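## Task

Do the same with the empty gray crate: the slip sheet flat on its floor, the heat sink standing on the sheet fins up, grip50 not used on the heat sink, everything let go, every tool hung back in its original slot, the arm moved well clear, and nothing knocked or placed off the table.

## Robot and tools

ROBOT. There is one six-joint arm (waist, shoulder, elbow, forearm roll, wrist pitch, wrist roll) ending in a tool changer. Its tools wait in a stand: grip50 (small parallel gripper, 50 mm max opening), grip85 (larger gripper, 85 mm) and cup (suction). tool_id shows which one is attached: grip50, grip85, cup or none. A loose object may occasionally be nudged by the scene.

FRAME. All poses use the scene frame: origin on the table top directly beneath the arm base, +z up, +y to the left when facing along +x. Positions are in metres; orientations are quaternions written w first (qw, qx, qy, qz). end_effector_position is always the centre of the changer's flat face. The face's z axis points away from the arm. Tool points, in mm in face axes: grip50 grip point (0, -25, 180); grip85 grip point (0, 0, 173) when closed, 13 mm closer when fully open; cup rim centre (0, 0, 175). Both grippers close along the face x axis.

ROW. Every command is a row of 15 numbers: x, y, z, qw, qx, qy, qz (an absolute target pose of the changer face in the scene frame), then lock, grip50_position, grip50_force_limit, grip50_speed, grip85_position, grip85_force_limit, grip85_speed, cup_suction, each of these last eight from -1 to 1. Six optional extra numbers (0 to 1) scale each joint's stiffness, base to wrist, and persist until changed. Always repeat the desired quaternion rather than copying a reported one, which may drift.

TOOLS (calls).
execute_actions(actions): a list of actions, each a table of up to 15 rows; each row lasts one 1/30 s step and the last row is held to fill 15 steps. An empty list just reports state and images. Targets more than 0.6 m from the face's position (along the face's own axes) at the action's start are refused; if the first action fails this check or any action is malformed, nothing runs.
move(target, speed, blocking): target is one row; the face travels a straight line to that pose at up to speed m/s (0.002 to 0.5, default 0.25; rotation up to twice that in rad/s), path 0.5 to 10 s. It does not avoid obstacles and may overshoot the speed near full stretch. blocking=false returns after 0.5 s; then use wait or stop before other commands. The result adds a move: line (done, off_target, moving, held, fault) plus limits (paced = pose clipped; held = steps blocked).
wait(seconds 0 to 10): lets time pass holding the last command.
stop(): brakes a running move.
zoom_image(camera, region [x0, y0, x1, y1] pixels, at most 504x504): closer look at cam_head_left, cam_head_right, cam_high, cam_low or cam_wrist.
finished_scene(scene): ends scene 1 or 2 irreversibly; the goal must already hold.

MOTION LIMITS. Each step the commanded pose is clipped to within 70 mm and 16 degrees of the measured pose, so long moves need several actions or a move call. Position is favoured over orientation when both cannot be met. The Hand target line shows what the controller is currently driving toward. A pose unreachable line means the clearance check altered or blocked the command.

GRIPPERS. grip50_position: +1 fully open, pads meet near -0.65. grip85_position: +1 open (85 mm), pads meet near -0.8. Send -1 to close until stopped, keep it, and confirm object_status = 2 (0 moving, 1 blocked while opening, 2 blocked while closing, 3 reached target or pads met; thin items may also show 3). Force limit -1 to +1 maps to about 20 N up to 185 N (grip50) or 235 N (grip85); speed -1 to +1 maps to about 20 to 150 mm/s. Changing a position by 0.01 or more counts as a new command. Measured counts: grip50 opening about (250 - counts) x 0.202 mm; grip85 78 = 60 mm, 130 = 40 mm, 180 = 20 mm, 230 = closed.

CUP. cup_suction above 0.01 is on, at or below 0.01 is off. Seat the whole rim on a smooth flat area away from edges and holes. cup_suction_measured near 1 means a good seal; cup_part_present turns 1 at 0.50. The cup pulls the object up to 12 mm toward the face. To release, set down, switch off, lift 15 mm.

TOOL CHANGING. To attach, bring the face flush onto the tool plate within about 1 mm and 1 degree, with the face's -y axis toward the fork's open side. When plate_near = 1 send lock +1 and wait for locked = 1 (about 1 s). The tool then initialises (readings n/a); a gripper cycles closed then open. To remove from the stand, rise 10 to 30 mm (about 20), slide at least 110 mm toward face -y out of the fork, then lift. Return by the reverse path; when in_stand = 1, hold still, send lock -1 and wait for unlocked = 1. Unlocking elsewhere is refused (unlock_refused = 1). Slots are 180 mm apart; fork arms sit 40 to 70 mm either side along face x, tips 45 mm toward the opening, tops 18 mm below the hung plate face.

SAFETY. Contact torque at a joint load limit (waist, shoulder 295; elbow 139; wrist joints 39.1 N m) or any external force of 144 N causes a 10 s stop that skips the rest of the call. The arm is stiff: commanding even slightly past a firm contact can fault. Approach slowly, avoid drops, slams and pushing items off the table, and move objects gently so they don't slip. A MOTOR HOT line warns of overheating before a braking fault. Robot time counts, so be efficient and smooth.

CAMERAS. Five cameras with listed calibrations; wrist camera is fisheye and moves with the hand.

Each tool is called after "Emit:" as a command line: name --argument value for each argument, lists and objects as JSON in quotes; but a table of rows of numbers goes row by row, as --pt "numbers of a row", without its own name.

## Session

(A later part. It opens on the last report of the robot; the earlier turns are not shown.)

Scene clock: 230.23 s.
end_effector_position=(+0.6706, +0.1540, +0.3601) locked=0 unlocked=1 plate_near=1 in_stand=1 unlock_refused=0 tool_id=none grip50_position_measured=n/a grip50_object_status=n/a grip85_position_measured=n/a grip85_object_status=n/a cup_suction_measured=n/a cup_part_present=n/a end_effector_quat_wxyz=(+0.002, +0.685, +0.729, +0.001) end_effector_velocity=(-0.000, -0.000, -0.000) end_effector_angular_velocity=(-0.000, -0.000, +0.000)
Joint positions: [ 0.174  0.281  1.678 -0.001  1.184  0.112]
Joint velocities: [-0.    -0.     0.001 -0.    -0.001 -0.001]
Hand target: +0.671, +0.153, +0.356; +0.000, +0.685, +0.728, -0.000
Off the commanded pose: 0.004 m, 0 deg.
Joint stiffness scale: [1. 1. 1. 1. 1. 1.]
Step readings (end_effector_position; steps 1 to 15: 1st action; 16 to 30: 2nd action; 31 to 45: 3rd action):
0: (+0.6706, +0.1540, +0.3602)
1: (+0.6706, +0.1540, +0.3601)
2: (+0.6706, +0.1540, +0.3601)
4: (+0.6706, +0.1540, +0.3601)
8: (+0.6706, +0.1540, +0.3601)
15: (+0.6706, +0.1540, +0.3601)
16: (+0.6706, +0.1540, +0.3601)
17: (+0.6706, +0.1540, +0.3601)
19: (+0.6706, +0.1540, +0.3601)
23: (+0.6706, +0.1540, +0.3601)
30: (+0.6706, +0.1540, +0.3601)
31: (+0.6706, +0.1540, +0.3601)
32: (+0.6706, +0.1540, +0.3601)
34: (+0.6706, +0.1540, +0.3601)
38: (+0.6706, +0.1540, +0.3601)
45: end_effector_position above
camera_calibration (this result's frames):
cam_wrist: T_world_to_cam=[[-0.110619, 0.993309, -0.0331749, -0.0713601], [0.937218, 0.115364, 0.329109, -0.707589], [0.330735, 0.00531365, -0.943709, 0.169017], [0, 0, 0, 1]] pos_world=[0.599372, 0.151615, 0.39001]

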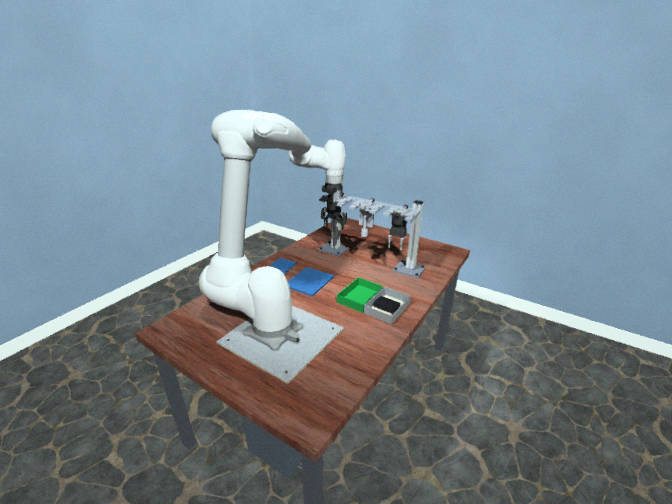

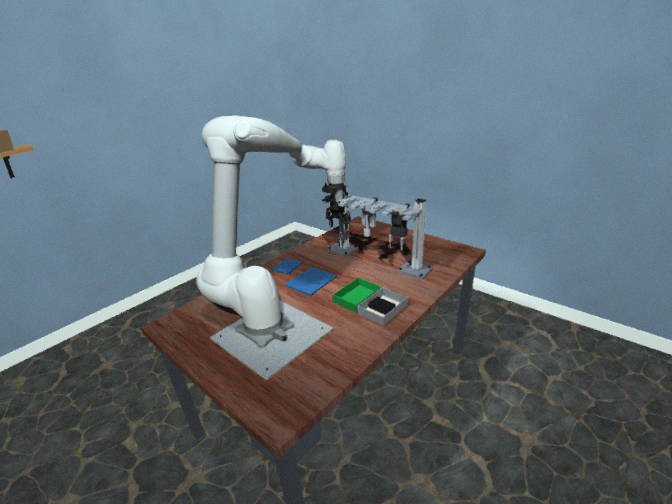

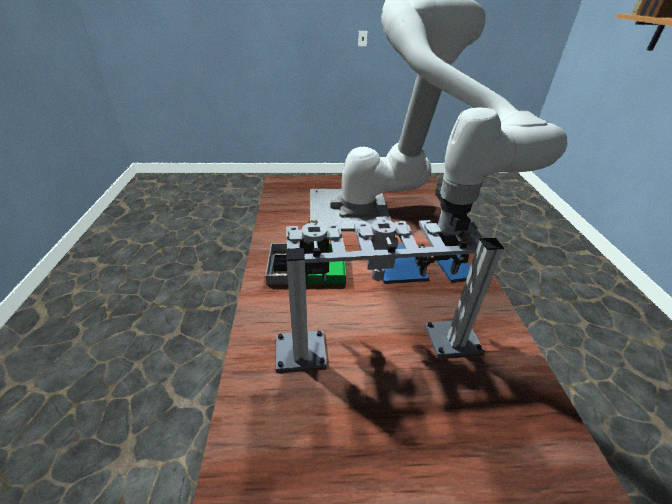

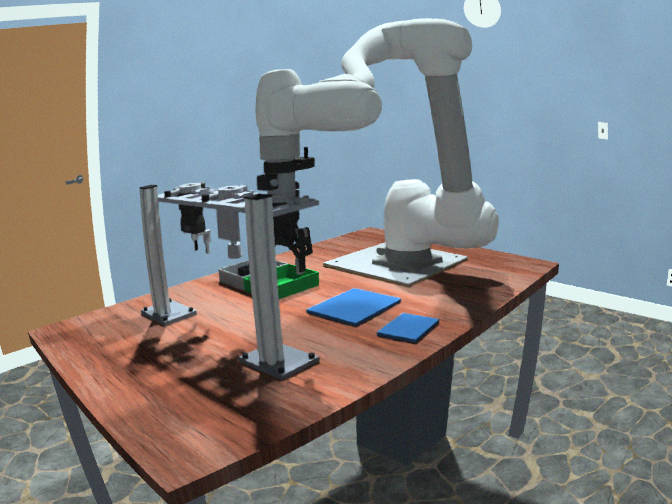

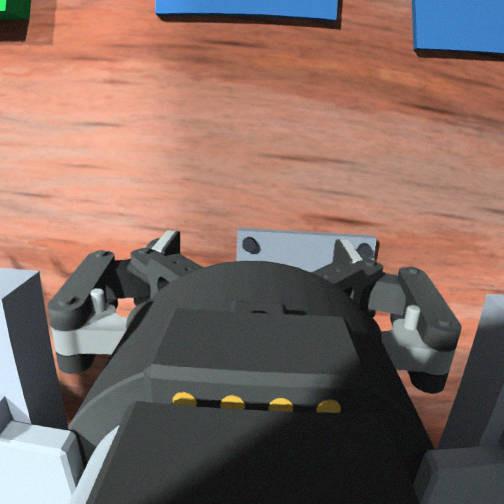

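Emit:
move --target '[0.670,0.154,0.4,0,0.6852,0.7284,0,0,1,0,0,1,0,0,0]' --speed 0.06

Emit:
move --target '[0.45,0.05,0.55,0,0.6852,0.7284,0,0,1,0,0,1,0,0,0]'

Emit:
finished_scene --scene 2

Scene clock: 237.57 s.
end_effector_position=(+0.6712, +0.1542, +0.3956) locked=0 unlocked=1 plate_near=0 in_stand=0 unlock_refused=0 tool_id=none grip50_position_measured=n/a grip50_object_status=n/a grip85_position_measured=n/a grip85_object_status=n/a cup_suction_measured=n/a cup_part_present=n/a end_effector_quat_wxyz=(+0.000, +0.685, +0.729, -0.002) end_effector_velocity=(-0.000, +0.000, +0.001) end_effector_angular_velocity=(-0.000, +0.004, +0.000)
Joint positions: [ 0.174  0.264  1.633 -0.001  1.252  0.112]
Joint velocities: [-0.     0.    -0.003  0.001  0.007 -0.   ]
Hand target: +0.670, +0.154, +0.400; +0.000, +0.685, +0.728, -0.000
Off the commanded pose: 0.005 m, 0 deg.
Joint stiffness scale: [1. 1. 1. 1. 1. 1.]
move: off_target
camera_calibration (this result's frames):
cam_wrist: T_world_to_cam=[[-0.110769, 0.993279, -0.0335664, -0.0700383], [0.939145, 0.115663, 0.323465, -0.718929], [0.325173, 0.00430611, -0.945645, 0.20697], [0, 0, 0, 1]] pos_world=[0.600119, 0.15183, 0.425917]

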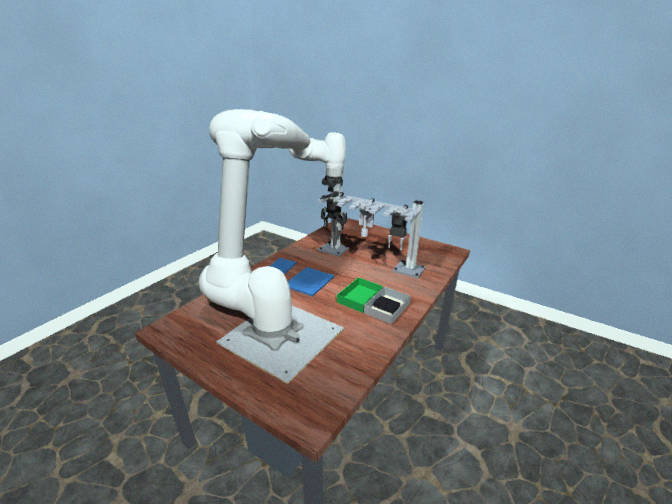

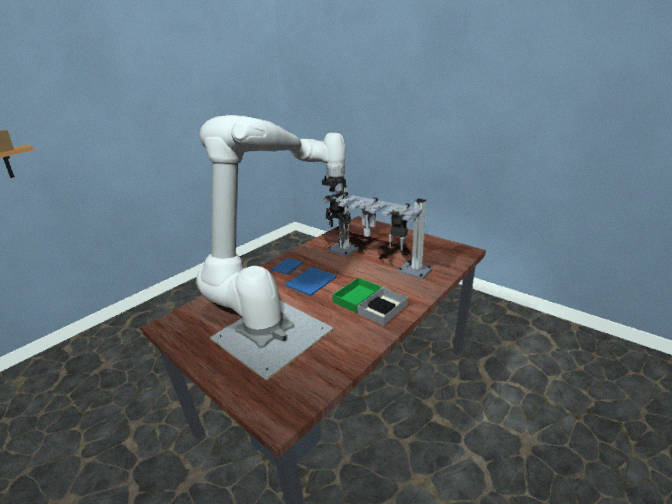

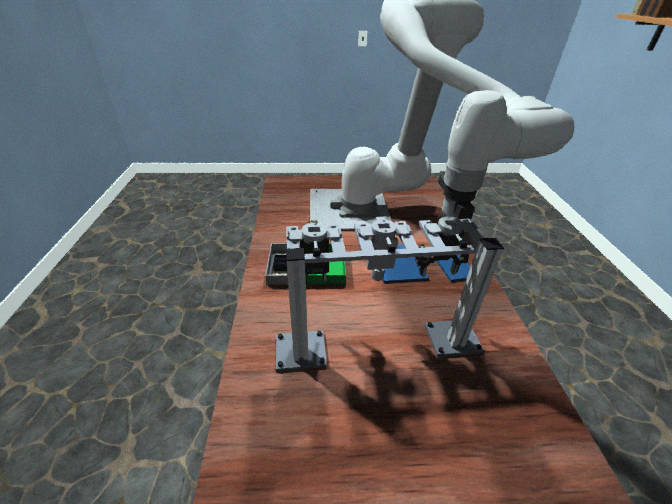

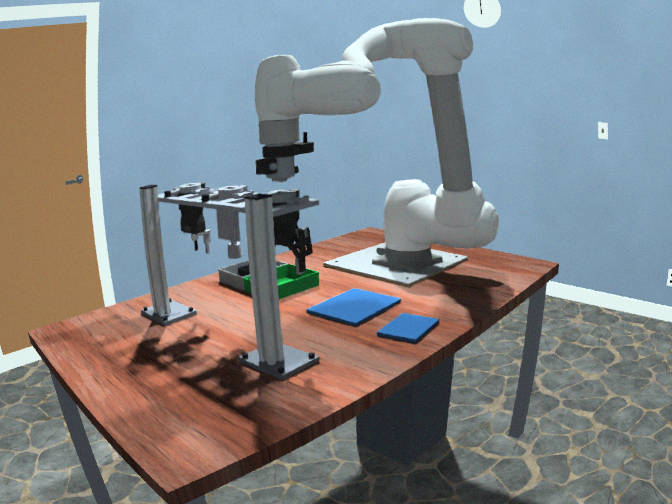

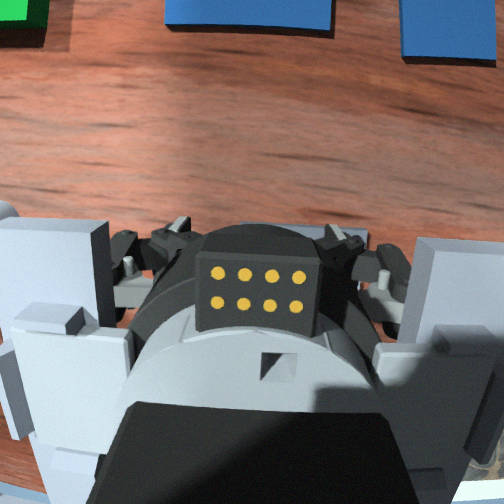

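Scene clock: 239.33 s.
end_effector_position=(+0.4531, +0.0514, +0.5494) locked=0 unlocked=1 plate_near=0 in_stand=0 unlock_refused=0 tool_id=none grip50_position_measured=n/a grip50_object_status=n/a grip85_position_measured=n/a grip85_object_status=n/a cup_suction_measured=n/a cup_part_present=n/a end_effector_quat_wxyz=(+0.001, +0.685, +0.729, -0.000) end_effector_velocity=(-0.001, -0.001, +0.000) end_effector_angular_velocity=(-0.000, +0.002, -0.000)
Joint positions: [ 0.035 -0.161  1.799 -0.001  1.508 -0.026]
Joint velocities: [-0.002 -0.002  0.001  0.     0.003 -0.002]
Hand target: +0.450, +0.050, +0.550; -0.000, +0.685, +0.728, -0.000
Off the commanded pose: 0.003 m, 0 deg.
Joint stiffness scale: [1. 1. 1. 1. 1. 1.]
move: done
camera_calibration (this result's frames):
cam_wrist: T_world_to_cam=[[-0.109479, 0.993447, -0.0328221, 0.0120554], [0.938231, 0.114186, 0.326624, -0.553274], [0.328232, 0.00496394, -0.944584, 0.421777], [0, 0, 0, 1]] pos_world=[0.381978, 0.049106, 0.579512]

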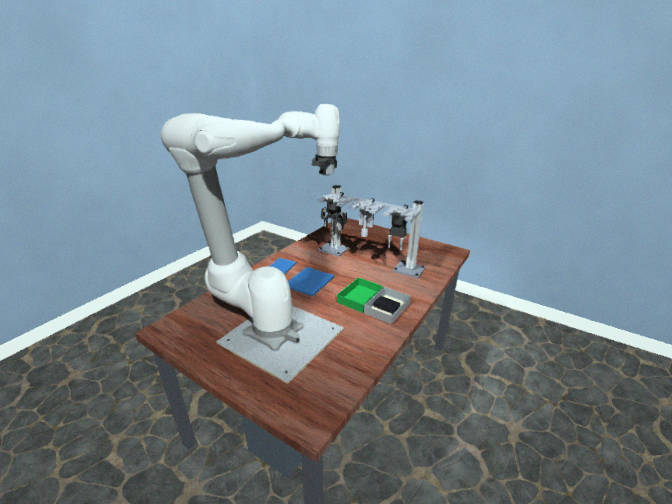

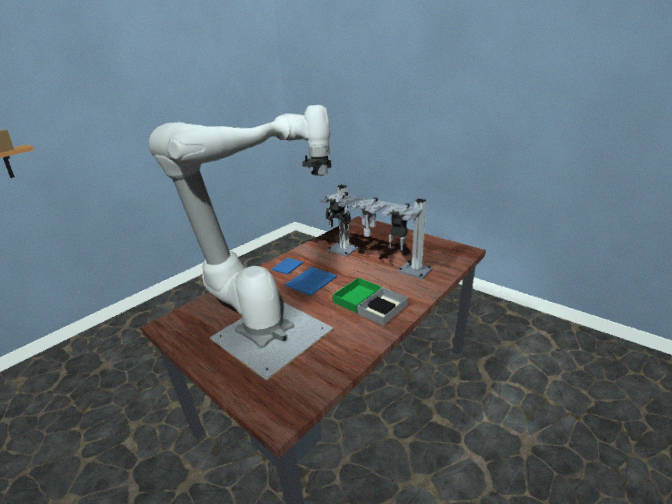

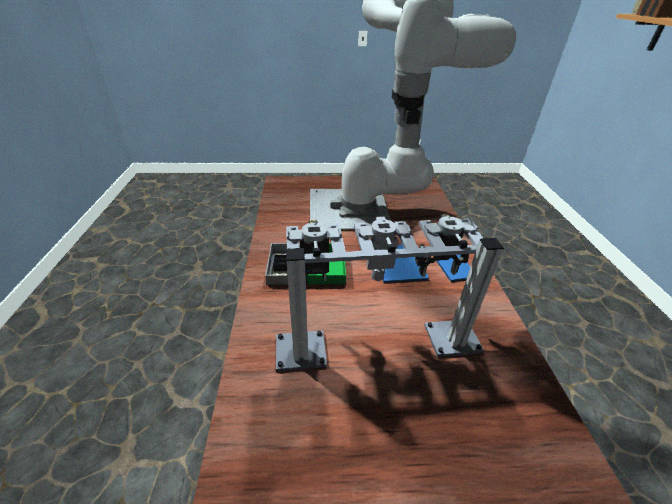

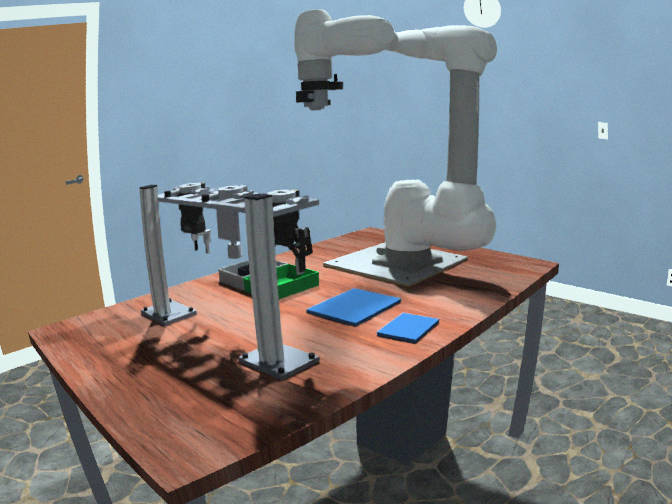

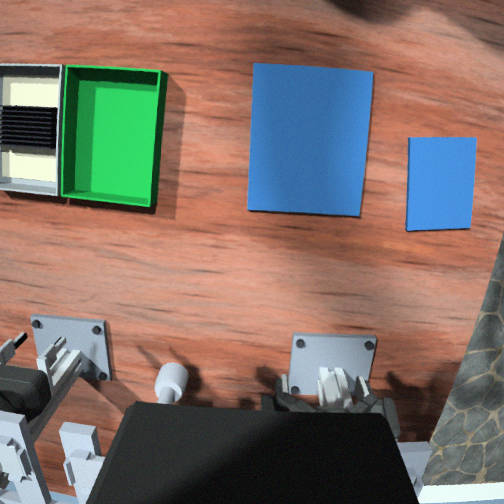

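The scene is finished: the task was done.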